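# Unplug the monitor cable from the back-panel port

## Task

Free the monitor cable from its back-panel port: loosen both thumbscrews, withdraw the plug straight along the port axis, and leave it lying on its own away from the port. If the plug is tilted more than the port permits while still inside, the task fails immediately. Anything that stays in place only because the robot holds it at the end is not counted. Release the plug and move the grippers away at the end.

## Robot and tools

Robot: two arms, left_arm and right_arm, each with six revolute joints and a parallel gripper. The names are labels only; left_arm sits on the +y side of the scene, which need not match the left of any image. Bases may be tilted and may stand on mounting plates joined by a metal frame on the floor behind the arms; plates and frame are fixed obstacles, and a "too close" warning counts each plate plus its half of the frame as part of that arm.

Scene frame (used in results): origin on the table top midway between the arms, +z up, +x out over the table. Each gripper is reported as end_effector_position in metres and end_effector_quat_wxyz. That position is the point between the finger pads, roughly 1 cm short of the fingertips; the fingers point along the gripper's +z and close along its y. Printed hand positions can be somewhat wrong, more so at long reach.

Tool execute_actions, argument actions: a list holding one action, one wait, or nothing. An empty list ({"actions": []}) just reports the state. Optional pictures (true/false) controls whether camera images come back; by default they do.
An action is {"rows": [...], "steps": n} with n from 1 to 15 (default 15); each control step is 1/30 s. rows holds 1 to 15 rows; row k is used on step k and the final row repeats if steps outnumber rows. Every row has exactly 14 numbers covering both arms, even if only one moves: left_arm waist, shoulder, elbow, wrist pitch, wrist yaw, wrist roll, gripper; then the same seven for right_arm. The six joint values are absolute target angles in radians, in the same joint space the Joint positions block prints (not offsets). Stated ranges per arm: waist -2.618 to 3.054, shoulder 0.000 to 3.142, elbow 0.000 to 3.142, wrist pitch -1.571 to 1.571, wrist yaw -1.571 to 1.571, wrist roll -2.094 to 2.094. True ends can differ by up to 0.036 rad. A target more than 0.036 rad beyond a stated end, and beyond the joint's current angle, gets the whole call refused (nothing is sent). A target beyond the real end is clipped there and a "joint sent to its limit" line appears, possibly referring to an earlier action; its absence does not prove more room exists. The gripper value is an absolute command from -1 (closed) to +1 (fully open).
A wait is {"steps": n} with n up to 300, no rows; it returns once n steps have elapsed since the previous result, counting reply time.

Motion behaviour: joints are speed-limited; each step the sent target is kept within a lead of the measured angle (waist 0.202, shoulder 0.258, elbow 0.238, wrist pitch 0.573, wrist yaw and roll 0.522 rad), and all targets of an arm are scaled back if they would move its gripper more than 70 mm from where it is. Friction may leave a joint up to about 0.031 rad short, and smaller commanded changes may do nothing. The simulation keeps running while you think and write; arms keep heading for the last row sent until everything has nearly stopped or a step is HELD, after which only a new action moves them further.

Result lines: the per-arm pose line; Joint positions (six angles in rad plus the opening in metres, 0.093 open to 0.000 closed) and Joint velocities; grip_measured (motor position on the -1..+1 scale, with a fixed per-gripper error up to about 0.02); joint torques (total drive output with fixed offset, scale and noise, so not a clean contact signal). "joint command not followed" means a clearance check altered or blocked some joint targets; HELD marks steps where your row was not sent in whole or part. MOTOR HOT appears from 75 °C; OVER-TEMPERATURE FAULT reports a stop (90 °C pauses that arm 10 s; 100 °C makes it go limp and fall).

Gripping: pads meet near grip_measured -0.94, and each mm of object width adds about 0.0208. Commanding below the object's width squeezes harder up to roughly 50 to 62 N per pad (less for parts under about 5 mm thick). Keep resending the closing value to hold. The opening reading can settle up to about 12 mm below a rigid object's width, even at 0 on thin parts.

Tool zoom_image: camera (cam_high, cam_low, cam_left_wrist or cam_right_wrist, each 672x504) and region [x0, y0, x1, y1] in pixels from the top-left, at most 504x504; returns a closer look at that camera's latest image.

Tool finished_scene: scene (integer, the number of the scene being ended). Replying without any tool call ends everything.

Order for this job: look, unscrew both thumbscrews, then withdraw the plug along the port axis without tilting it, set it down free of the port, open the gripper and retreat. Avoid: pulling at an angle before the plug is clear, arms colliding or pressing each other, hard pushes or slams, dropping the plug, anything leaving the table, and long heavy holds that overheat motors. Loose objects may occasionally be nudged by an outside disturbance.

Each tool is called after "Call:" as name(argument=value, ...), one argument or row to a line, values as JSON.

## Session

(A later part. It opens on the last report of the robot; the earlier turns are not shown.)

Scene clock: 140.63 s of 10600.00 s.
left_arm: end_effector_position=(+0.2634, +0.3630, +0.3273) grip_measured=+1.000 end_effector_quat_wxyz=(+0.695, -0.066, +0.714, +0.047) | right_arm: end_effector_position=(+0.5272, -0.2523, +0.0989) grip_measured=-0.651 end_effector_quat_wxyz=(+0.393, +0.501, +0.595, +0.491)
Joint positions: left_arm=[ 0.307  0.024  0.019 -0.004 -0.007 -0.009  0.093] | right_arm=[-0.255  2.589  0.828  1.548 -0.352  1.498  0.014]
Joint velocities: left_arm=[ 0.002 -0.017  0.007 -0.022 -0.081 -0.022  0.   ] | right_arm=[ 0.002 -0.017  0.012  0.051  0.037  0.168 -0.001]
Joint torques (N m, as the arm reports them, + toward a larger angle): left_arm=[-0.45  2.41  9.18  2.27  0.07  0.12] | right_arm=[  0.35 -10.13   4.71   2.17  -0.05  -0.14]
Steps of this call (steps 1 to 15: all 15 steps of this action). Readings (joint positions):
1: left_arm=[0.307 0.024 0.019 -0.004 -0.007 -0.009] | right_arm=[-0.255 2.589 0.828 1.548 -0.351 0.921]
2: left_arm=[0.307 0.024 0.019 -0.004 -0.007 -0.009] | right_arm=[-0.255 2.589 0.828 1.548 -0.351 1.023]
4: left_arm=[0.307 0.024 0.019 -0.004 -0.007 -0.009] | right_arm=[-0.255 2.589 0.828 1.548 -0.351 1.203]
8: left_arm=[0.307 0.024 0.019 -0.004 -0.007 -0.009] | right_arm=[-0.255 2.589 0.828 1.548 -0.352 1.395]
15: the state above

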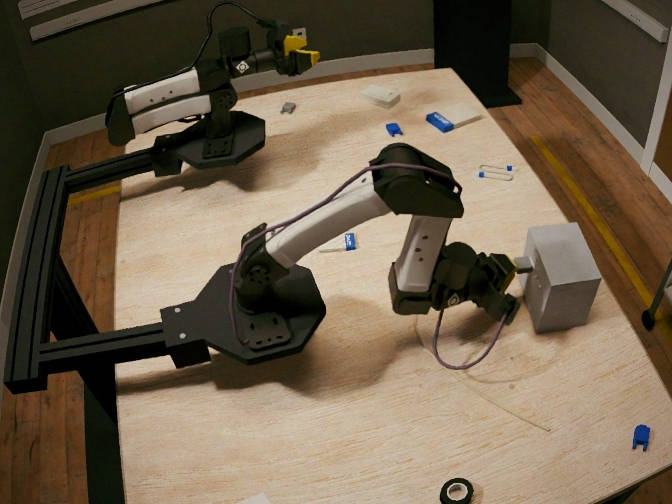

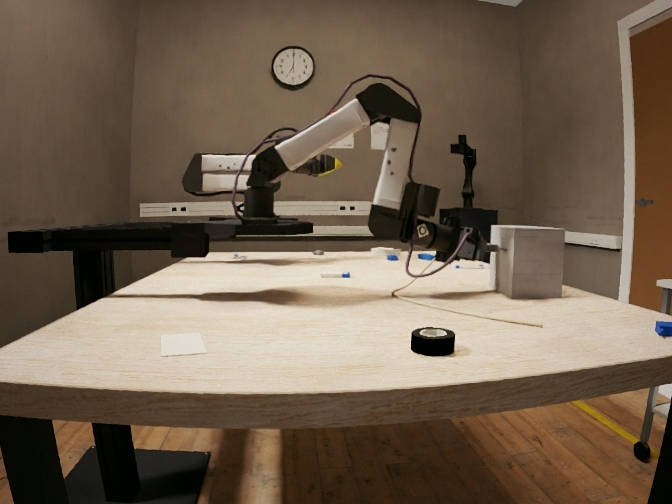

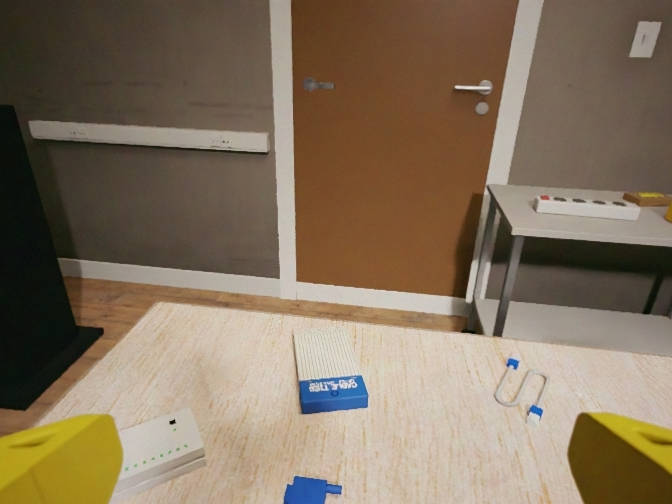

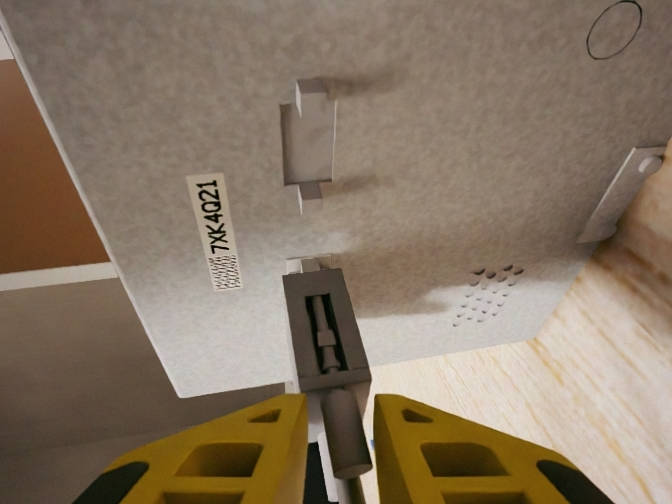

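The screw is backing out. Ten more strokes.

Call:
execute_actions(
  actions=[
    {"rows":[[0.3,0.03,0.03,0,0,0,1,-0.25,2.58,0.84,1.55,-0.36,0.5,-0.9]],"steps":8},
  ],
  pictures=false,
)

Call:
execute_actions(
  actions=[
    {"rows":[[0.3,0.03,0.03,0,0,0,1,-0.25,2.58,0.84,1.55,-0.36,1.9,-0.65]],"steps":8},
  ],
  pictures=false,
)

Call:
execute_actions(
  actions=[
    {"rows":[[0.3,0.03,0.03,0,0,0,1,-0.25,2.58,0.84,1.55,-0.36,0.5,-0.9]],"steps":8},
  ],
  pictures=false,
)

Call:
execute_actions(
  actions=[
    {"rows":[[0.3,0.03,0.03,0,0,0,1,-0.25,2.58,0.84,1.55,-0.36,1.9,-0.65]],"steps":8},
  ],
  pictures=false,
)

Call:
execute_actions(
  actions=[
    {"rows":[[0.3,0.03,0.03,0,0,0,1,-0.25,2.58,0.84,1.55,-0.36,0.5,-0.9]],"steps":8},
  ],
  pictures=false,
)

Call:
execute_actions(
  actions=[
    {"rows":[[0.3,0.03,0.03,0,0,0,1,-0.25,2.58,0.84,1.55,-0.36,1.9,-0.65]],"steps":8},
  ],
  pictures=false,
)

Call:
execute_actions(
  actions=[
    {"rows":[[0.3,0.03,0.03,0,0,0,1,-0.25,2.58,0.84,1.55,-0.36,0.5,-0.9]],"steps":8},
  ],
  pictures=false,
)

Call:
execute_actions(
  actions=[
    {"rows":[[0.3,0.03,0.03,0,0,0,1,-0.25,2.58,0.84,1.55,-0.36,1.9,-0.65]],"steps":8},
  ],
  pictures=false,
)

Call:
execute_actions(
  actions=[
    {"rows":[[0.3,0.03,0.03,0,0,0,1,-0.25,2.58,0.84,1.55,-0.36,0.5,-0.9]],"steps":8},
  ],
  pictures=false,
)

Call:
execute_actions(
  actions=[
    {"rows":[[0.3,0.03,0.03,0,0,0,1,-0.25,2.58,0.84,1.55,-0.36,1.9,-0.65]],"steps":8},
  ],
  pictures=false,
)

Call:
execute_actions(
  actions=[
    {"rows":[[0.3,0.03,0.03,0,0,0,1,-0.25,2.58,0.84,1.55,-0.36,0.5,-0.9]],"steps":8},
  ],
  pictures=false,
)

Call:
execute_actions(
  actions=[
    {"rows":[[0.3,0.03,0.03,0,0,0,1,-0.25,2.58,0.84,1.55,-0.36,1.9,-0.65]],"steps":8},
  ],
  pictures=false,
)

Call:
execute_actions(
  actions=[
    {"rows":[[0.3,0.03,0.03,0,0,0,1,-0.25,2.58,0.84,1.55,-0.36,0.5,-0.9]],"steps":8},
  ],
  pictures=false,
)

Call:
execute_actions(
  actions=[
    {"rows":[[0.3,0.03,0.03,0,0,0,1,-0.25,2.58,0.84,1.55,-0.36,1.9,-0.65]],"steps":8},
  ],
  pictures=false,
)

Call:
execute_actions(
  actions=[
    {"rows":[[0.3,0.03,0.03,0,0,0,1,-0.25,2.58,0.84,1.55,-0.36,0.5,-0.9]],"steps":8},
  ],
  pictures=false,
)

Call:
execute_actions(
  actions=[
    {"rows":[[0.3,0.03,0.03,0,0,0,1,-0.25,2.58,0.84,1.55,-0.36,1.9,-0.65]],"steps":8},
  ],
  pictures=false,
)

Call:
execute_actions(
  actions=[
    {"rows":[[0.3,0.03,0.03,0,0,0,1,-0.25,2.58,0.84,1.55,-0.36,0.5,-0.9]],"steps":8},
  ],
  pictures=false,
)

Call:
execute_actions(
  actions=[
    {"rows":[[0.3,0.03,0.03,0,0,0,1,-0.25,2.58,0.84,1.55,-0.36,1.9,-0.65]],"steps":8},
  ],
  pictures=false,
)

Call:
execute_actions(
  actions=[
    {"rows":[[0.3,0.03,0.03,0,0,0,1,-0.25,2.58,0.84,1.55,-0.36,0.5,-0.9]],"steps":8},
  ],
  pictures=false,
)

Call:
execute_actions(
  actions=[
    {"rows":[[0.3,0.03,0.03,0,0,0,1,-0.25,2.58,0.84,1.55,-0.36,1.53,-0.65]]},
  ],
)

Call:
zoom_image(
  camera="cam_right_wrist",
  region=[220,230,460,500],
)

Scene clock: 161.93 s of 10600.00 s.
left_arm: end_effector_position=(+0.2634, +0.3630, +0.3273) grip_measured=+1.000 end_effector_quat_wxyz=(+0.695, -0.066, +0.714, +0.047) | right_arm: end_effector_position=(+0.5271, -0.2520, +0.0988) grip_measured=-0.889 end_effector_quat_wxyz=(+0.537, +0.266, +0.731, +0.327)
Joint positions: left_arm=[ 0.307  0.024  0.019 -0.004 -0.007 -0.009  0.093] | right_arm=[-0.255  2.589  0.828  1.548 -0.354  0.799  0.003]
Joint velocities: left_arm=[ 0.007  0.007  0.012  0.022  0.022 -0.037  0.   ] | right_arm=[-0.017 -0.002 -0.012 -0.007 -0.022 -1.619 -0.   ]
Joint torques (N m, as the arm reports them, + toward a larger angle): left_arm=[-0.4   2.42  9.13  2.29  0.09  0.15] | right_arm=[  0.42 -10.25   4.45   2.12   0.04  -0.84]
Steps of this call (steps 1 to 30: the robot went on to your last target; steps 31 to 90: nothing new was sent; then 18.03 s passed at rest; steps 91 to 98: all 8 steps of this action). Readings (joint positions):
91: left_arm=[0.307 0.024 0.019 -0.004 -0.007 -0.009] | right_arm=[-0.255 2.589 0.828 1.546 -0.352 1.441]
92: left_arm=[0.307 0.024 0.019 -0.004 -0.007 -0.009] | right_arm=[-0.255 2.589 0.828 1.546 -0.353 1.341]
94: left_arm=[0.307 0.024 0.019 -0.004 -0.007 -0.009] | right_arm=[-0.255 2.589 0.828 1.546 -0.353 1.141]
98: the state above

Scene clock: 162.20 s of 10600.00 s.
left_arm: end_effector_position=(+0.2634, +0.3630, +0.3273) grip_measured=+1.000 end_effector_quat_wxyz=(+0.695, -0.066, +0.714, +0.047) | right_arm: end_effector_position=(+0.5273, -0.2525, +0.0990) grip_measured=-0.651 end_effector_quat_wxyz=(+0.377, +0.520, +0.578, +0.504)
Joint positions: left_arm=[ 0.307  0.024  0.019 -0.004 -0.007 -0.009  0.093] | right_arm=[-0.255  2.589  0.829  1.548 -0.352  1.564  0.014]
Joint velocities: left_arm=[-0.002  0.012 -0.002  0.022 -0.037  0.022  0.   ] | right_arm=[ 0.012 -0.007 -0.017 -0.081  0.081  2.161  0.   ]
Joint torques (N m, as the arm reports them, + toward a larger angle): left_arm=[-0.37  2.54  9.11  2.29  0.08  0.12] | right_arm=[  0.16 -10.19   4.56   2.08  -0.05  -0.13]
Steps of this call (steps 1 to 8: all 8 steps of this action). Readings (joint positions):
1: left_arm=[0.307 0.024 0.019 -0.004 -0.007 -0.009] | right_arm=[-0.255 2.589 0.828 1.549 -0.350 0.876]
2: left_arm=[0.307 0.024 0.019 -0.004 -0.007 -0.009] | right_arm=[-0.255 2.589 0.829 1.549 -0.350 0.977]
4: left_arm=[0.307 0.024 0.019 -0.004 -0.007 -0.009] | right_arm=[-0.255 2.589 0.829 1.548 -0.351 1.178]
8: the state above

Scene clock: 162.47 s of 10600.00 s.
left_arm: end_effector_position=(+0.2634, +0.3630, +0.3273) grip_measured=+1.000 end_effector_quat_wxyz=(+0.695, -0.066, +0.714, +0.047) | right_arm: end_effector_position=(+0.5272, -0.2522, +0.0987) grip_measured=-0.889 end_effector_quat_wxyz=(+0.532, +0.277, +0.727, +0.335)
Joint positions: left_arm=[ 0.307  0.024  0.019 -0.004 -0.007 -0.009  0.093] | right_arm=[-0.255  2.589  0.829  1.547 -0.353  0.828  0.003]
Joint velocities: left_arm=[-0.022 -0.002  0.002 -0.007  0.081 -0.007  0.   ] | right_arm=[ 0.012  0.022 -0.002  0.095  0.154 -1.883 -0.   ]
Joint torques (N m, as the arm reports them, + toward a larger angle): left_arm=[-0.3   2.47  9.06  2.31  0.07  0.14] | right_arm=[ -0.09 -10.48   4.58   2.08  -0.02  -0.66]
Steps of this call (steps 1 to 8: all 8 steps of this action). Readings (joint positions):
1: left_arm=[0.307 0.024 0.019 -0.004 -0.007 -0.009] | right_arm=[-0.255 2.589 0.829 1.545 -0.352 1.493]
2: left_arm=[0.307 0.024 0.019 -0.004 -0.007 -0.009] | right_arm=[-0.255 2.589 0.829 1.545 -0.353 1.391]
4: left_arm=[0.307 0.024 0.019 -0.004 -0.007 -0.009] | right_arm=[-0.255 2.589 0.829 1.545 -0.354 1.191]
8: the state above

Scene clock: 162.73 s of 10600.00 s.
left_arm: end_effector_position=(+0.2634, +0.3630, +0.3273) grip_measured=+1.000 end_effector_quat_wxyz=(+0.695, -0.066, +0.714, +0.047) | right_arm: end_effector_position=(+0.5273, -0.2523, +0.0988) grip_measured=-0.651 end_effector_quat_wxyz=(+0.372, +0.525, +0.573, +0.507)
Joint positions: left_arm=[ 0.307  0.024  0.019 -0.004 -0.007 -0.009  0.093] | right_arm=[-0.255  2.589  0.829  1.547 -0.352  1.582  0.014]
Joint velocities: left_arm=[-0.012 -0.017  0.002 -0.022  0.022 -0.051  0.   ] | right_arm=[ 0.017 -0.002 -0.012  0.051 -0.022  2.073 -0.001]
Joint torques (N m, as the arm reports them, + toward a larger angle): left_arm=[-0.57  2.46  9.13  2.29  0.05  0.11] | right_arm=[  0.36 -10.05   4.27   2.13  -0.05  -0.09]
Steps of this call (steps 1 to 8: all 8 steps of this action). Readings (joint positions):
1: left_arm=[0.307 0.024 0.019 -0.004 -0.007 -0.009] | right_arm=[-0.255 2.589 0.829 1.548 -0.350 0.903]
2: left_arm=[0.307 0.024 0.019 -0.004 -0.007 -0.009] | right_arm=[-0.255 2.589 0.829 1.548 -0.350 1.005]
4: left_arm=[0.307 0.024 0.019 -0.004 -0.007 -0.009] | right_arm=[-0.255 2.589 0.829 1.547 -0.351 1.206]
8: the state above

Scene clock: 163.00 s of 10600.00 s.
left_arm: end_effector_position=(+0.2634, +0.3630, +0.3273) grip_measured=+1.000 end_effector_quat_wxyz=(+0.695, -0.066, +0.714, +0.047) | right_arm: end_effector_position=(+0.5272, -0.2521, +0.0986) grip_measured=-0.889 end_effector_quat_wxyz=(+0.530, +0.281, +0.725, +0.338)
Joint positions: left_arm=[ 0.307  0.024  0.019 -0.004 -0.007 -0.009  0.093] | right_arm=[-0.255  2.589  0.829  1.546 -0.353  0.839  0.003]
Joint velocities: left_arm=[-0.002  0.027 -0.007 -0.022  0.022 -0.007  0.   ] | right_arm=[-0.017 -0.012 -0.017  0.037  0.007 -2.     0.001]
Joint torques (N m, as the arm reports them, + toward a larger angle): left_arm=[-0.45  2.47  9.15  2.29  0.05  0.14] | right_arm=[  0.03 -10.03   4.84   2.08  -0.1   -0.59]
Steps of this call (steps 1 to 8: all 8 steps of this action). Readings (joint positions):
1: left_arm=[0.307 0.024 0.019 -0.004 -0.007 -0.009] | right_arm=[-0.255 2.589 0.829 1.545 -0.352 1.510]
2: left_arm=[0.307 0.024 0.019 -0.004 -0.007 -0.009] | right_arm=[-0.255 2.589 0.829 1.545 -0.353 1.408]
4: left_arm=[0.307 0.024 0.019 -0.004 -0.007 -0.009] | right_arm=[-0.255 2.589 0.829 1.545 -0.354 1.208]
8: the state above

Scene clock: 163.27 s of 10600.00 s.
left_arm: end_effector_position=(+0.2634, +0.3630, +0.3273) grip_measured=+1.000 end_effector_quat_wxyz=(+0.695, -0.066, +0.714, +0.047) | right_arm: end_effector_position=(+0.5273, -0.2523, +0.0988) grip_measured=-0.651 end_effector_quat_wxyz=(+0.370, +0.527, +0.571, +0.508)
Joint positions: left_arm=[ 0.307  0.024  0.019 -0.004 -0.007 -0.009  0.093] | right_arm=[-0.255  2.589  0.829  1.547 -0.352  1.589  0.014]
Joint velocities: left_arm=[ 0.002 -0.007  0.007  0.037  0.066 -0.007  0.   ] | right_arm=[-0.002  0.002 -0.002  0.007 -0.037  2.103 -0.   ]
Joint torques (N m, as the arm reports them, + toward a larger angle): left_arm=[-0.38  2.61  9.09  2.3   0.04  0.14] | right_arm=[  0.04 -10.14   4.41   2.08  -0.06  -0.15]
Steps of this call (steps 1 to 8: all 8 steps of this action). Readings (joint positions):
1: left_arm=[0.307 0.024 0.019 -0.004 -0.007 -0.009] | right_arm=[-0.255 2.589 0.829 1.548 -0.350 0.914]
2: left_arm=[0.307 0.024 0.019 -0.004 -0.007 -0.009] | right_arm=[-0.255 2.589 0.829 1.548 -0.350 1.015]
4: left_arm=[0.307 0.024 0.019 -0.004 -0.007 -0.009] | right_arm=[-0.255 2.589 0.829 1.547 -0.351 1.216]
8: the state above

Scene clock: 163.53 s of 10600.00 s.
left_arm: end_effector_position=(+0.2634, +0.3630, +0.3273) grip_measured=+1.000 end_effector_quat_wxyz=(+0.695, -0.066, +0.714, +0.047) | right_arm: end_effector_position=(+0.5272, -0.2521, +0.0986) grip_measured=-0.889 end_effector_quat_wxyz=(+0.529, +0.283, +0.725, +0.339)
Joint positions: left_arm=[ 0.307  0.024  0.019 -0.004 -0.007 -0.009  0.093] | right_arm=[-0.255  2.589  0.829  1.546 -0.353  0.843  0.003]
Joint velocities: left_arm=[ 0.002 -0.002  0.002 -0.051  0.022 -0.066  0.   ] | right_arm=[ 0.012 -0.002 -0.002  0.022 -0.007 -2.    -0.001]
Joint torques (N m, as the arm reports them, + toward a larger angle): left_arm=[-0.34  2.54  9.17  2.3   0.05  0.15] | right_arm=[  0.35 -10.18   4.44   2.     0.01  -0.54]
Steps of this call (steps 1 to 8: all 8 steps of this action). Readings (joint positions):
1: left_arm=[0.307 0.024 0.019 -0.004 -0.007 -0.009] | right_arm=[-0.255 2.589 0.829 1.545 -0.352 1.517]
2: left_arm=[0.307 0.024 0.019 -0.004 -0.007 -0.009] | right_arm=[-0.255 2.589 0.829 1.545 -0.353 1.416]
4: left_arm=[0.307 0.024 0.019 -0.004 -0.007 -0.009] | right_arm=[-0.255 2.589 0.829 1.545 -0.354 1.215]
8: the state above

Scene clock: 163.80 s of 10600.00 s.
left_arm: end_effector_position=(+0.2634, +0.3630, +0.3273) grip_measured=+1.000 end_effector_quat_wxyz=(+0.695, -0.066, +0.714, +0.047) | right_arm: end_effector_position=(+0.5273, -0.2523, +0.0988) grip_measured=-0.651 end_effector_quat_wxyz=(+0.370, +0.528, +0.571, +0.509)
Joint positions: left_arm=[ 0.307  0.024  0.019 -0.004 -0.007 -0.009  0.093] | right_arm=[-0.255  2.589  0.829  1.547 -0.352  1.592  0.014]
Joint velocities: left_arm=[-0.007  0.002  0.002 -0.051 -0.022  0.022  0.   ] | right_arm=[ 0.002 -0.002  0.007 -0.007 -0.022  2.073 -0.002]
Joint torques (N m, as the arm reports them, + toward a larger angle): left_arm=[-0.37  2.6   9.16  2.31  0.1   0.11] | right_arm=[  0.28 -10.36   4.44   2.12   0.04  -0.11]
Steps of this call (steps 1 to 8: all 8 steps of this action). Readings (joint positions):
1: left_arm=[0.307 0.024 0.019 -0.004 -0.007 -0.009] | right_arm=[-0.255 2.589 0.829 1.548 -0.351 0.918]
2: left_arm=[0.307 0.024 0.019 -0.004 -0.007 -0.009] | right_arm=[-0.255 2.589 0.829 1.548 -0.351 1.020]
4: left_arm=[0.307 0.024 0.019 -0.004 -0.007 -0.009] | right_arm=[-0.255 2.589 0.829 1.547 -0.352 1.221]
8: the state above

Scene clock: 164.07 s of 10600.00 s.
left_arm: end_effector_position=(+0.2634, +0.3630, +0.3273) grip_measured=+1.000 end_effector_quat_wxyz=(+0.695, -0.066, +0.714, +0.047) | right_arm: end_effector_position=(+0.5272, -0.2521, +0.0986) grip_measured=-0.889 end_effector_quat_wxyz=(+0.529, +0.283, +0.724, +0.339)
Joint positions: left_arm=[ 0.307  0.024  0.019 -0.004 -0.007 -0.009  0.093] | right_arm=[-0.255  2.589  0.829  1.546 -0.353  0.845  0.003]
Joint velocities: left_arm=[-0.002 -0.007  0.007 -0.037 -0.022 -0.007  0.   ] | right_arm=[ 0.017  0.002 -0.007  0.051  0.022 -2.088  0.   ]
Joint torques (N m, as the arm reports them, + toward a larger angle): left_arm=[-0.53  2.63  9.13  2.3   0.06  0.14] | right_arm=[ -0.03 -10.13   4.56   2.09   0.06  -0.58]
Steps of this call (steps 1 to 8: all 8 steps of this action). Readings (joint positions):
1: left_arm=[0.307 0.024 0.019 -0.004 -0.007 -0.009] | right_arm=[-0.255 2.589 0.829 1.545 -0.352 1.520]
2: left_arm=[0.307 0.024 0.019 -0.004 -0.007 -0.009] | right_arm=[-0.255 2.589 0.829 1.545 -0.352 1.419]
4: left_arm=[0.307 0.024 0.019 -0.004 -0.007 -0.009] | right_arm=[-0.255 2.589 0.829 1.545 -0.353 1.218]
8: the state above

Scene clock: 164.33 s of 10600.00 s.
left_arm: end_effector_position=(+0.2634, +0.3630, +0.3273) grip_measured=+1.000 end_effector_quat_wxyz=(+0.695, -0.066, +0.714, +0.047) | right_arm: end_effector_position=(+0.5273, -0.2521, +0.0988) grip_measured=-0.651 end_effector_quat_wxyz=(+0.369, +0.528, +0.570, +0.509)
Joint positions: left_arm=[ 0.307  0.024  0.019 -0.004 -0.007 -0.009  0.093] | right_arm=[-0.254  2.589  0.829  1.547 -0.352  1.593  0.014]
Joint velocities: left_arm=[ 0.002 -0.002 -0.002  0.007 -0.051  0.066  0.   ] | right_arm=[-0.002  0.007 -0.012  0.022  0.022  1.971  0.   ]
Joint torques (N m, as the arm reports them, + toward a larger angle): left_arm=[-0.29  2.53  9.14  2.29  0.06  0.1 ] | right_arm=[  0.43 -10.16   4.38   2.29  -0.05  -0.13]
Steps of this call (steps 1 to 8: all 8 steps of this action). Readings (joint positions):
1: left_arm=[0.307 0.024 0.019 -0.004 -0.007 -0.009] | right_arm=[-0.255 2.589 0.829 1.548 -0.351 0.920]
2: left_arm=[0.307 0.024 0.019 -0.004 -0.007 -0.009] | right_arm=[-0.255 2.589 0.829 1.548 -0.351 1.021]
4: left_arm=[0.307 0.024 0.019 -0.004 -0.007 -0.009] | right_arm=[-0.254 2.589 0.829 1.547 -0.352 1.223]
8: the state above

Scene clock: 164.60 s of 10600.00 s.
left_arm: end_effector_position=(+0.2634, +0.3630, +0.3273) grip_measured=+1.000 end_effector_quat_wxyz=(+0.695, -0.066, +0.714, +0.047) | right_arm: end_effector_position=(+0.5272, -0.2520, +0.0985) grip_measured=-0.889 end_effector_quat_wxyz=(+0.529, +0.284, +0.724, +0.339)
Joint positions: left_arm=[ 0.307  0.024  0.019 -0.004 -0.007 -0.009  0.093] | right_arm=[-0.254  2.589  0.829  1.546 -0.352  0.845  0.003]
Joint velocities: left_arm=[-0.002 -0.002  0.012  0.037 -0.051  0.022  0.   ] | right_arm=[ 0.012 -0.032  0.012  0.037  0.051 -2.073  0.001]
Joint torques (N m, as the arm reports them, + toward a larger angle): left_arm=[-0.37  2.43  9.08  2.3   0.04  0.14] | right_arm=[  0.35 -10.53   4.81   2.05  -0.04  -0.58]
Steps of this call (steps 1 to 8: all 8 steps of this action). Readings (joint positions):
1: left_arm=[0.307 0.024 0.019 -0.004 -0.007 -0.009] | right_arm=[-0.254 2.589 0.829 1.545 -0.352 1.521]
2: left_arm=[0.307 0.024 0.019 -0.004 -0.007 -0.009] | right_arm=[-0.254 2.589 0.829 1.545 -0.352 1.419]
4: left_arm=[0.307 0.024 0.019 -0.004 -0.007 -0.009] | right_arm=[-0.254 2.589 0.829 1.545 -0.352 1.219]
8: the state above

Scene clock: 164.87 s of 10600.00 s.
left_arm: end_effector_position=(+0.2634, +0.3630, +0.3273) grip_measured=+1.000 end_effector_quat_wxyz=(+0.695, -0.066, +0.714, +0.047) | right_arm: end_effector_position=(+0.5273, -0.2524, +0.0988) grip_measured=-0.651 end_effector_quat_wxyz=(+0.369, +0.529, +0.570, +0.509)
Joint positions: left_arm=[ 0.307  0.024  0.019 -0.004 -0.007 -0.009  0.093] | right_arm=[-0.255  2.589  0.829  1.547 -0.351  1.593  0.014]
Joint velocities: left_arm=[-0.017  0.007  0.017 -0.022  0.095  0.066  0.   ] | right_arm=[-0.027 -0.022 -0.012  0.022 -0.022  2.    -0.001]
Joint torques (N m, as the arm reports them, + toward a larger angle): left_arm=[-0.48  2.43  9.13  2.29  0.08  0.13] | right_arm=[ 0.43 -9.92  4.43  2.14 -0.03 -0.24]
Steps of this call (steps 1 to 8: all 8 steps of this action). Readings (joint positions):
1: left_arm=[0.307 0.024 0.019 -0.004 -0.007 -0.009] | right_arm=[-0.254 2.589 0.829 1.548 -0.350 0.920]
2: left_arm=[0.307 0.024 0.019 -0.004 -0.007 -0.009] | right_arm=[-0.255 2.589 0.829 1.547 -0.350 1.021]
4: left_arm=[0.307 0.024 0.019 -0.004 -0.007 -0.009] | right_arm=[-0.255 2.589 0.829 1.547 -0.351 1.223]
8: the state above

Scene clock: 165.13 s of 10600.00 s.
left_arm: end_effector_position=(+0.2634, +0.3630, +0.3273) grip_measured=+1.000 end_effector_quat_wxyz=(+0.695, -0.066, +0.714, +0.047) | right_arm: end_effector_position=(+0.5272, -0.2521, +0.0986) grip_measured=-0.889 end_effector_quat_wxyz=(+0.529, +0.284, +0.724, +0.339)
Joint positions: left_arm=[ 0.307  0.024  0.019 -0.004 -0.007 -0.009  0.093] | right_arm=[-0.255  2.589  0.829  1.546 -0.353  0.846  0.003]
Joint velocities: left_arm=[ 0.002  0.007 -0.002 -0.022  0.022 -0.007  0.   ] | right_arm=[-0.027 -0.027 -0.012  0.168 -0.051 -2.088 -0.   ]
Joint torques (N m, as the arm reports them, + toward a larger angle): left_arm=[-0.43  2.55  9.03  2.3   0.05  0.13] | right_arm=[  0.34 -10.13   4.34   2.04  -0.03  -0.62]
Steps of this call (steps 1 to 8: all 8 steps of this action). Readings (joint positions):
1: left_arm=[0.307 0.024 0.019 -0.004 -0.007 -0.009] | right_arm=[-0.255 2.589 0.829 1.545 -0.352 1.521]
2: left_arm=[0.307 0.024 0.019 -0.004 -0.007 -0.009] | right_arm=[-0.255 2.589 0.829 1.545 -0.352 1.419]
4: left_arm=[0.307 0.024 0.019 -0.004 -0.007 -0.009] | right_arm=[-0.255 2.589 0.829 1.545 -0.352 1.219]
8: the state above

Scene clock: 165.40 s of 10600.00 s.
left_arm: end_effector_position=(+0.2634, +0.3630, +0.3273) grip_measured=+1.000 end_effector_quat_wxyz=(+0.695, -0.066, +0.714, +0.047) | right_arm: end_effector_position=(+0.5273, -0.2521, +0.0988) grip_measured=-0.651 end_effector_quat_wxyz=(+0.369, +0.528, +0.570, +0.509)
Joint positions: left_arm=[ 0.307  0.024  0.019 -0.004 -0.007 -0.009  0.093] | right_arm=[-0.254  2.589  0.829  1.547 -0.352  1.593  0.014]
Joint velocities: left_arm=[ 0.007  0.002 -0.002  0.007 -0.037  0.051  0.   ] | right_arm=[-0.022 -0.002 -0.002 -0.007  0.007  2.044 -0.001]
Joint torques (N m, as the arm reports them, + toward a larger angle): left_arm=[-0.4   2.54  9.15  2.31  0.06  0.12] | right_arm=[  0.3  -10.29   4.69   2.13  -0.01  -0.03]
Steps of this call (steps 1 to 8: all 8 steps of this action). Readings (joint positions):
1: left_arm=[0.307 0.024 0.019 -0.004 -0.007 -0.009] | right_arm=[-0.255 2.589 0.829 1.548 -0.350 0.920]
2: left_arm=[0.307 0.024 0.019 -0.004 -0.007 -0.009] | right_arm=[-0.255 2.589 0.829 1.548 -0.350 1.022]
4: left_arm=[0.307 0.024 0.019 -0.004 -0.007 -0.009] | right_arm=[-0.254 2.589 0.829 1.547 -0.351 1.223]
8: the state above

Scene clock: 165.67 s of 10600.00 s.
left_arm: end_effector_position=(+0.2634, +0.3630, +0.3273) grip_measured=+1.000 end_effector_quat_wxyz=(+0.695, -0.066, +0.714, +0.047) | right_arm: end_effector_position=(+0.5272, -0.2521, +0.0985) grip_measured=-0.889 end_effector_quat_wxyz=(+0.529, +0.284, +0.724, +0.339)
Joint positions: left_arm=[ 0.307  0.024  0.019 -0.004 -0.007 -0.009  0.093] | right_arm=[-0.254  2.589  0.829  1.546 -0.352  0.845  0.003]
Joint velocities: left_arm=[-0.012  0.017 -0.012 -0.007 -0.007 -0.007  0.   ] | right_arm=[ 0.007 -0.002 -0.002  0.081  0.007 -2.059  0.001]
Joint torques (N m, as the arm reports them, + toward a larger angle): left_arm=[-0.45  2.53  9.2   2.3   0.09  0.12] | right_arm=[ 0.33 -9.99  4.73  2.03 -0.01 -0.68]
Steps of this call (steps 1 to 8: all 8 steps of this action). Readings (joint positions):
1: left_arm=[0.307 0.024 0.019 -0.004 -0.007 -0.009] | right_arm=[-0.254 2.589 0.829 1.545 -0.352 1.521]
2: left_arm=[0.307 0.024 0.019 -0.004 -0.007 -0.009] | right_arm=[-0.254 2.589 0.829 1.545 -0.352 1.419]
4: left_arm=[0.307 0.024 0.019 -0.004 -0.007 -0.009] | right_arm=[-0.254 2.589 0.829 1.545 -0.352 1.219]
8: the state above

Scene clock: 165.93 s of 10600.00 s.
left_arm: end_effector_position=(+0.2634, +0.3630, +0.3273) grip_measured=+1.000 end_effector_quat_wxyz=(+0.695, -0.066, +0.714, +0.047) | right_arm: end_effector_position=(+0.5273, -0.2522, +0.0988) grip_measured=-0.651 end_effector_quat_wxyz=(+0.369, +0.528, +0.570, +0.509)
Joint positions: left_arm=[ 0.307  0.024  0.019 -0.004 -0.007 -0.009  0.093] | right_arm=[-0.254  2.589  0.829  1.547 -0.351  1.593  0.014]
Joint velocities: left_arm=[-0.007  0.012 -0.007 -0.051  0.022 -0.066  0.   ] | right_arm=[ 0.007  0.012 -0.002 -0.022 -0.051  2.044 -0.   ]
Joint torques (N m, as the arm reports them, + toward a larger angle): left_arm=[-0.47  2.6   9.21  2.3   0.07  0.12] | right_arm=[  0.26 -10.16   4.46   2.14  -0.04  -0.23]
Steps of this call (steps 1 to 8: all 8 steps of this action). Readings (joint positions):
1: left_arm=[0.307 0.024 0.019 -0.004 -0.007 -0.009] | right_arm=[-0.254 2.589 0.829 1.548 -0.349 0.920]
2: left_arm=[0.307 0.024 0.019 -0.004 -0.007 -0.009] | right_arm=[-0.255 2.589 0.829 1.548 -0.349 1.021]
4: left_arm=[0.307 0.024 0.019 -0.004 -0.007 -0.009] | right_arm=[-0.254 2.589 0.829 1.547 -0.351 1.222]
8: the state above

Scene clock: 166.20 s of 10600.00 s.
left_arm: end_effector_position=(+0.2634, +0.3630, +0.3273) grip_measured=+1.000 end_effector_quat_wxyz=(+0.695, -0.066, +0.714, +0.047) | right_arm: end_effector_position=(+0.5272, -0.2519, +0.0987) grip_measured=-0.889 end_effector_quat_wxyz=(+0.529, +0.284, +0.724, +0.340)
Joint positions: left_arm=[ 0.307  0.024  0.019 -0.004 -0.007 -0.009  0.093] | right_arm=[-0.254  2.589  0.829  1.547 -0.353  0.846  0.003]
Joint velocities: left_arm=[-0.007 -0.002  0.002  0.037 -0.11   0.066  0.   ] | right_arm=[-0.022 -0.012 -0.002  0.081 -0.007 -2.073  0.   ]
Joint torques (N m, as the arm reports them, + toward a larger angle): left_arm=[-0.49  2.43  9.14  2.32  0.06  0.15] | right_arm=[ 0.27 -9.94  4.56  2.01  0.02 -0.73]
Steps of this call (steps 1 to 8: all 8 steps of this action). Readings (joint positions):
1: left_arm=[0.307 0.024 0.019 -0.004 -0.007 -0.009] | right_arm=[-0.254 2.589 0.829 1.545 -0.352 1.521]
2: left_arm=[0.307 0.024 0.019 -0.004 -0.007 -0.009] | right_arm=[-0.254 2.589 0.829 1.545 -0.352 1.419]
4: left_arm=[0.307 0.024 0.019 -0.004 -0.007 -0.009] | right_arm=[-0.254 2.589 0.829 1.545 -0.353 1.219]
8: the state above

Scene clock: 166.47 s of 10600.00 s.
left_arm: end_effector_position=(+0.2634, +0.3630, +0.3273) grip_measured=+1.000 end_effector_quat_wxyz=(+0.695, -0.066, +0.714, +0.047) | right_arm: end_effector_position=(+0.5273, -0.2521, +0.0988) grip_measured=-0.651 end_effector_quat_wxyz=(+0.369, +0.529, +0.570, +0.509)
Joint positions: left_arm=[ 0.307  0.024  0.019 -0.004 -0.007 -0.009  0.093] | right_arm=[-0.254  2.589  0.829  1.547 -0.352  1.594  0.014]
Joint velocities: left_arm=[-0.002  0.002 -0.002 -0.066 -0.051  0.007  0.   ] | right_arm=[-0.017 -0.002  0.002 -0.007 -0.037  2.073 -0.001]
Joint torques (N m, as the arm reports them, + toward a larger angle): left_arm=[-0.37  2.48  9.13  2.28  0.08  0.12] | right_arm=[  0.26 -10.51   4.72   2.12  -0.05  -0.13]
Steps of this call (steps 1 to 8: all 8 steps of this action). Readings (joint positions):
1: left_arm=[0.307 0.024 0.019 -0.004 -0.007 -0.009] | right_arm=[-0.254 2.589 0.829 1.548 -0.350 0.921]
2: left_arm=[0.307 0.024 0.019 -0.004 -0.007 -0.009] | right_arm=[-0.255 2.589 0.829 1.547 -0.350 1.023]
4: left_arm=[0.307 0.024 0.019 -0.004 -0.007 -0.009] | right_arm=[-0.254 2.589 0.829 1.547 -0.351 1.224]
8: the state above

Scene clock: 166.73 s of 10600.00 s.
left_arm: end_effector_position=(+0.2634, +0.3630, +0.3273) grip_measured=+1.000 end_effector_quat_wxyz=(+0.695, -0.066, +0.714, +0.047) | right_arm: end_effector_position=(+0.5272, -0.2521, +0.0985) grip_measured=-0.889 end_effector_quat_wxyz=(+0.529, +0.284, +0.724, +0.339)
Joint positions: left_arm=[ 0.307  0.024  0.019 -0.004 -0.007 -0.009  0.093] | right_arm=[-0.254  2.589  0.829  1.546 -0.352  0.846  0.003]
Joint velocities: left_arm=[ 0.007 -0.007 -0.007  0.037 -0.022 -0.037  0.   ] | right_arm=[-0.007  0.002  0.002  0.125  0.007 -2.117 -0.   ]
Joint torques (N m, as the arm reports them, + toward a larger angle): left_arm=[-0.38  2.5   9.13  2.28  0.08  0.12] | right_arm=[  0.3  -10.07   4.51   2.07  -0.01  -0.56]
Steps of this call (steps 1 to 8: all 8 steps of this action). Readings (joint positions):
1: left_arm=[0.307 0.024 0.019 -0.004 -0.007 -0.009] | right_arm=[-0.254 2.589 0.829 1.544 -0.352 1.522]
2: left_arm=[0.307 0.024 0.019 -0.004 -0.007 -0.009] | right_arm=[-0.254 2.589 0.829 1.545 -0.352 1.420]
4: left_arm=[0.307 0.024 0.019 -0.004 -0.007 -0.009] | right_arm=[-0.254 2.589 0.829 1.545 -0.352 1.220]
8: the state above

Scene clock: 167.23 s of 10600.00 s.
left_arm: end_effector_position=(+0.2634, +0.3630, +0.3273) grip_measured=+1.000 end_effector_quat_wxyz=(+0.695, -0.066, +0.714, +0.047) | right_arm: end_effector_position=(+0.5273, -0.2521, +0.0988) grip_measured=-0.651 end_effector_quat_wxyz=(+0.393, +0.501, +0.595, +0.491)
Joint positions: left_arm=[ 0.307  0.024  0.019 -0.004 -0.007 -0.009  0.093] | right_arm=[-0.254  2.589  0.829  1.547 -0.352  1.498  0.014]
Joint velocities: left_arm=[-0.007 -0.002 -0.007 -0.037 -0.051  0.007  0.   ] | right_arm=[ 0.002  0.007 -0.002  0.037 -0.051  0.212 -0.   ]
Joint torques (N m, as the arm reports them, + toward a larger angle): left_arm=[-0.38  2.47  9.05  2.31  0.04  0.13] | right_arm=[  0.32 -10.26   4.34   2.15   0.    -0.07]
Steps of this call (steps 1 to 15: all 15 steps of this action). Readings (joint positions):
1: left_arm=[0.307 0.024 0.019 -0.004 -0.007 -0.009] | right_arm=[-0.254 2.589 0.829 1.548 -0.349 0.920]
2: left_arm=[0.307 0.024 0.019 -0.004 -0.007 -0.009] | right_arm=[-0.255 2.589 0.829 1.547 -0.349 1.022]
4: left_arm=[0.307 0.024 0.019 -0.004 -0.007 -0.009] | right_arm=[-0.254 2.589 0.829 1.547 -0.351 1.202]
8: left_arm=[0.307 0.024 0.019 -0.004 -0.007 -0.009] | right_arm=[-0.254 2.589 0.829 1.547 -0.351 1.394]
15: the state above

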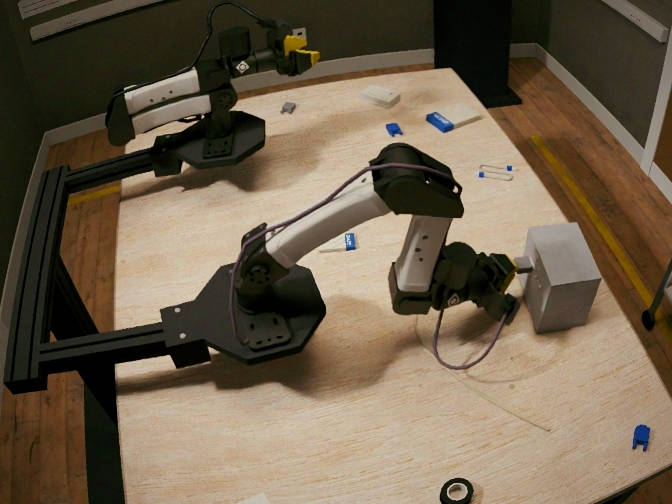

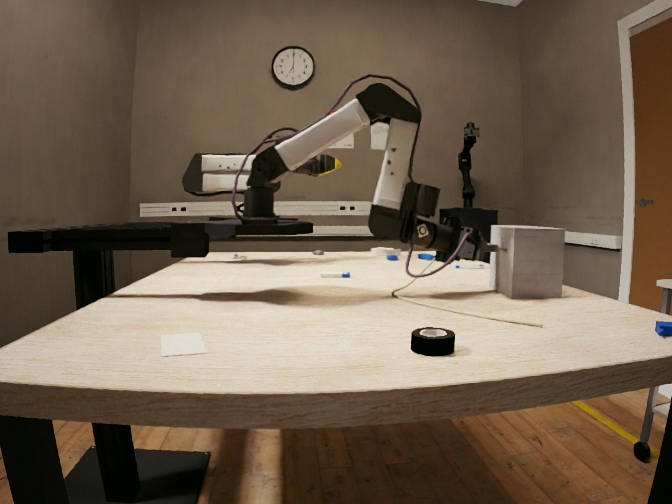

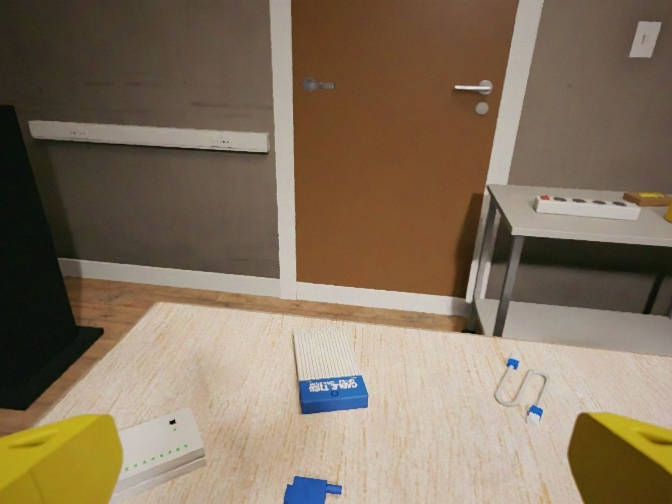

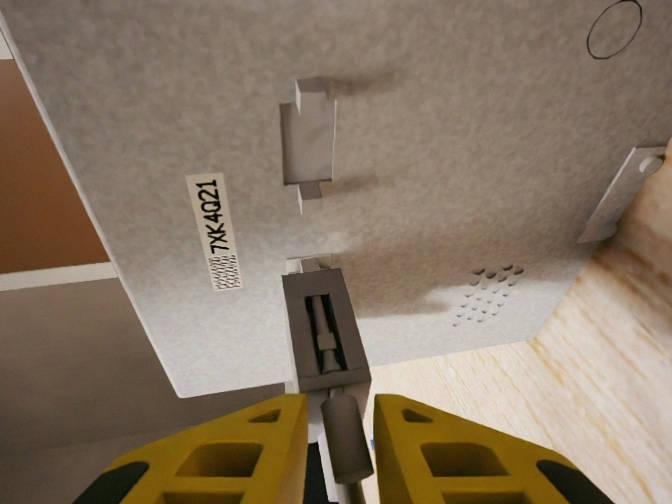

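Region (220, 230, 460, 500) of cam_right_wrist's 672x504 image, scaled by 1.867, with more detail than that image has.

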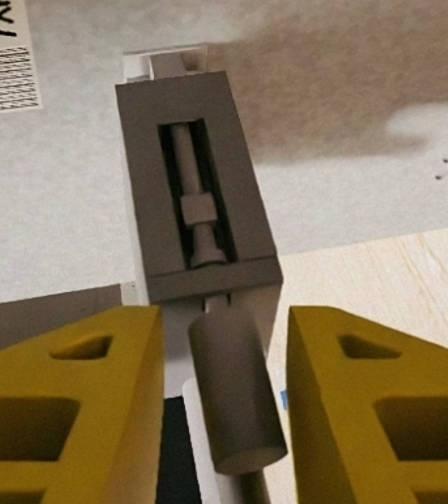

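Call:
execute_actions(
  actions=[
    {"rows":[[0.3,0.03,0.03,0,0,0,1,-0.25,2.58,0.84,1.55,-0.36,1.2,-0.9],[0.3,0.03,0.03,0,0,0,1,-0.25,2.58,0.84,1.55,-0.36,1.2,-0.9],[0.3,0.03,0.03,0,0,0,1,-0.25,2.565,0.805,1.55,-0.36,1.2,-0.9]]},
  ],
)

Call:
zoom_image(
  camera="cam_right_wrist",
  region=[220,230,460,500],
)

Scene clock: 171.00 s of 10600.00 s.
left_arm: end_effector_position=(+0.2634, +0.3630, +0.3273) grip_measured=+1.000 end_effector_quat_wxyz=(+0.695, -0.066, +0.714, +0.047) | right_arm: end_effector_position=(+0.5267, -0.2519, +0.0985) grip_measured=-0.888 end_effector_quat_wxyz=(+0.455, +0.414, +0.660, +0.431)
Joint positions: left_arm=[ 0.307  0.024  0.019 -0.004 -0.007 -0.009  0.093] | right_arm=[-0.254  2.585  0.826  1.541 -0.352  1.218  0.003]
Joint velocities: left_arm=[-0.007 -0.022 -0.007 -0.081  0.007  0.007  0.   ] | right_arm=[ 0.002 -0.002 -0.012 -0.037  0.007 -0.066 -0.001]
Joint torques (N m, as the arm reports them, + toward a larger angle): left_arm=[-0.51  2.44  9.16  2.29  0.06  0.13] | right_arm=[  0.26 -10.63   1.44   2.19  -0.08  -0.21]
Steps of this call (steps 1 to 30: the robot went on to your last target; steps 31 to 90: nothing new was sent; then 0.27 s passed at rest; steps 91 to 105: all 15 steps of this action). Readings (joint positions):
91: left_arm=[0.307 0.024 0.019 -0.004 -0.007 -0.009] | right_arm=[-0.254 2.589 0.829 1.545 -0.352 1.474]
92: left_arm=[0.307 0.024 0.019 -0.004 -0.007 -0.009] | right_arm=[-0.254 2.589 0.829 1.545 -0.352 1.419]
94: left_arm=[0.307 0.024 0.019 -0.004 -0.007 -0.009] | right_arm=[-0.254 2.587 0.827 1.545 -0.353 1.341]
98: left_arm=[0.307 0.024 0.019 -0.004 -0.007 -0.009] | right_arm=[-0.254 2.585 0.826 1.542 -0.353 1.260]
105: the state above

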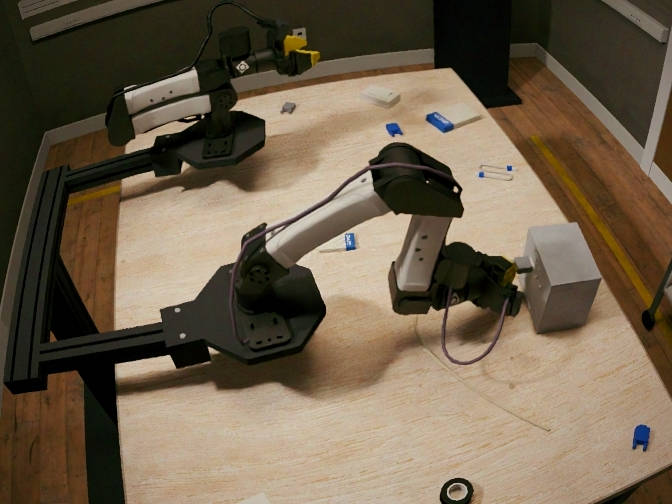

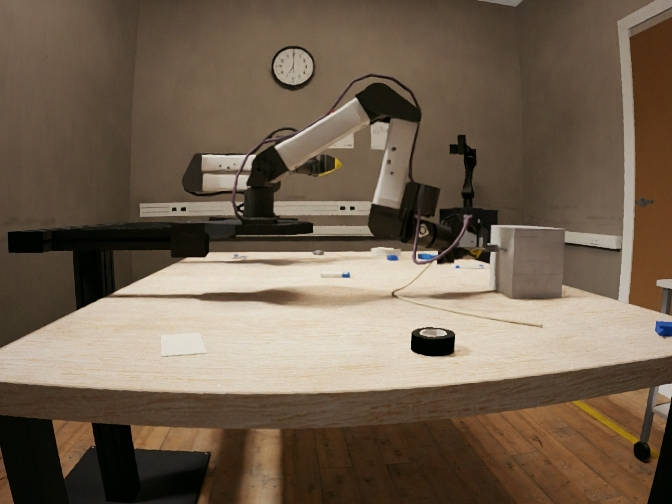

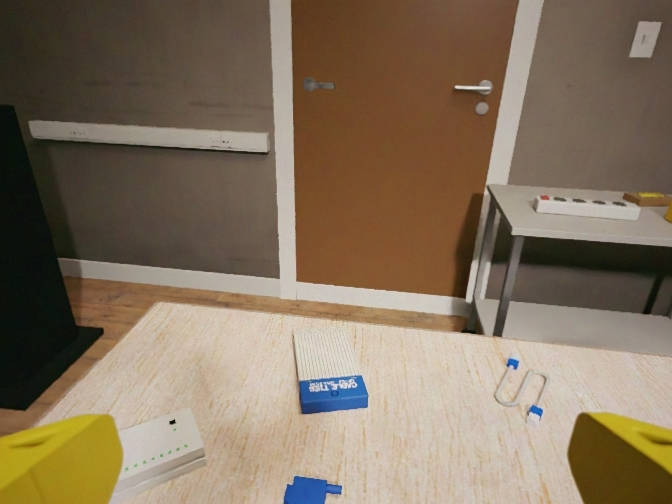

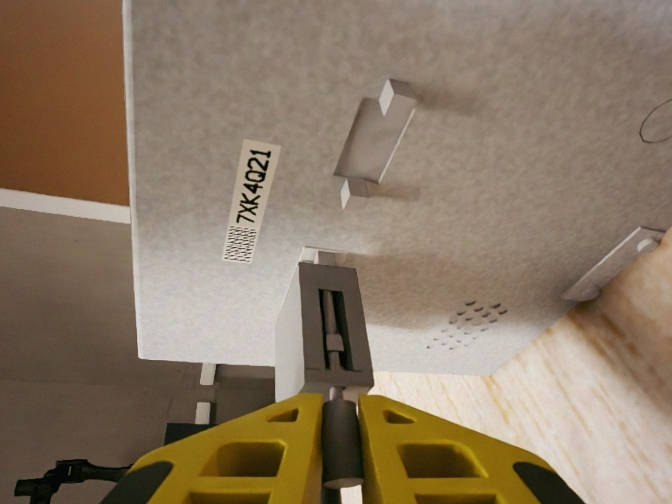

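Region (220, 230, 460, 500) of cam_right_wrist's 672x504 image, scaled by 1.867, with more detail than that image has.

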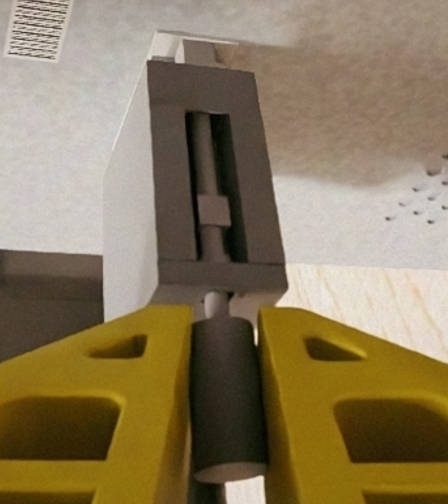

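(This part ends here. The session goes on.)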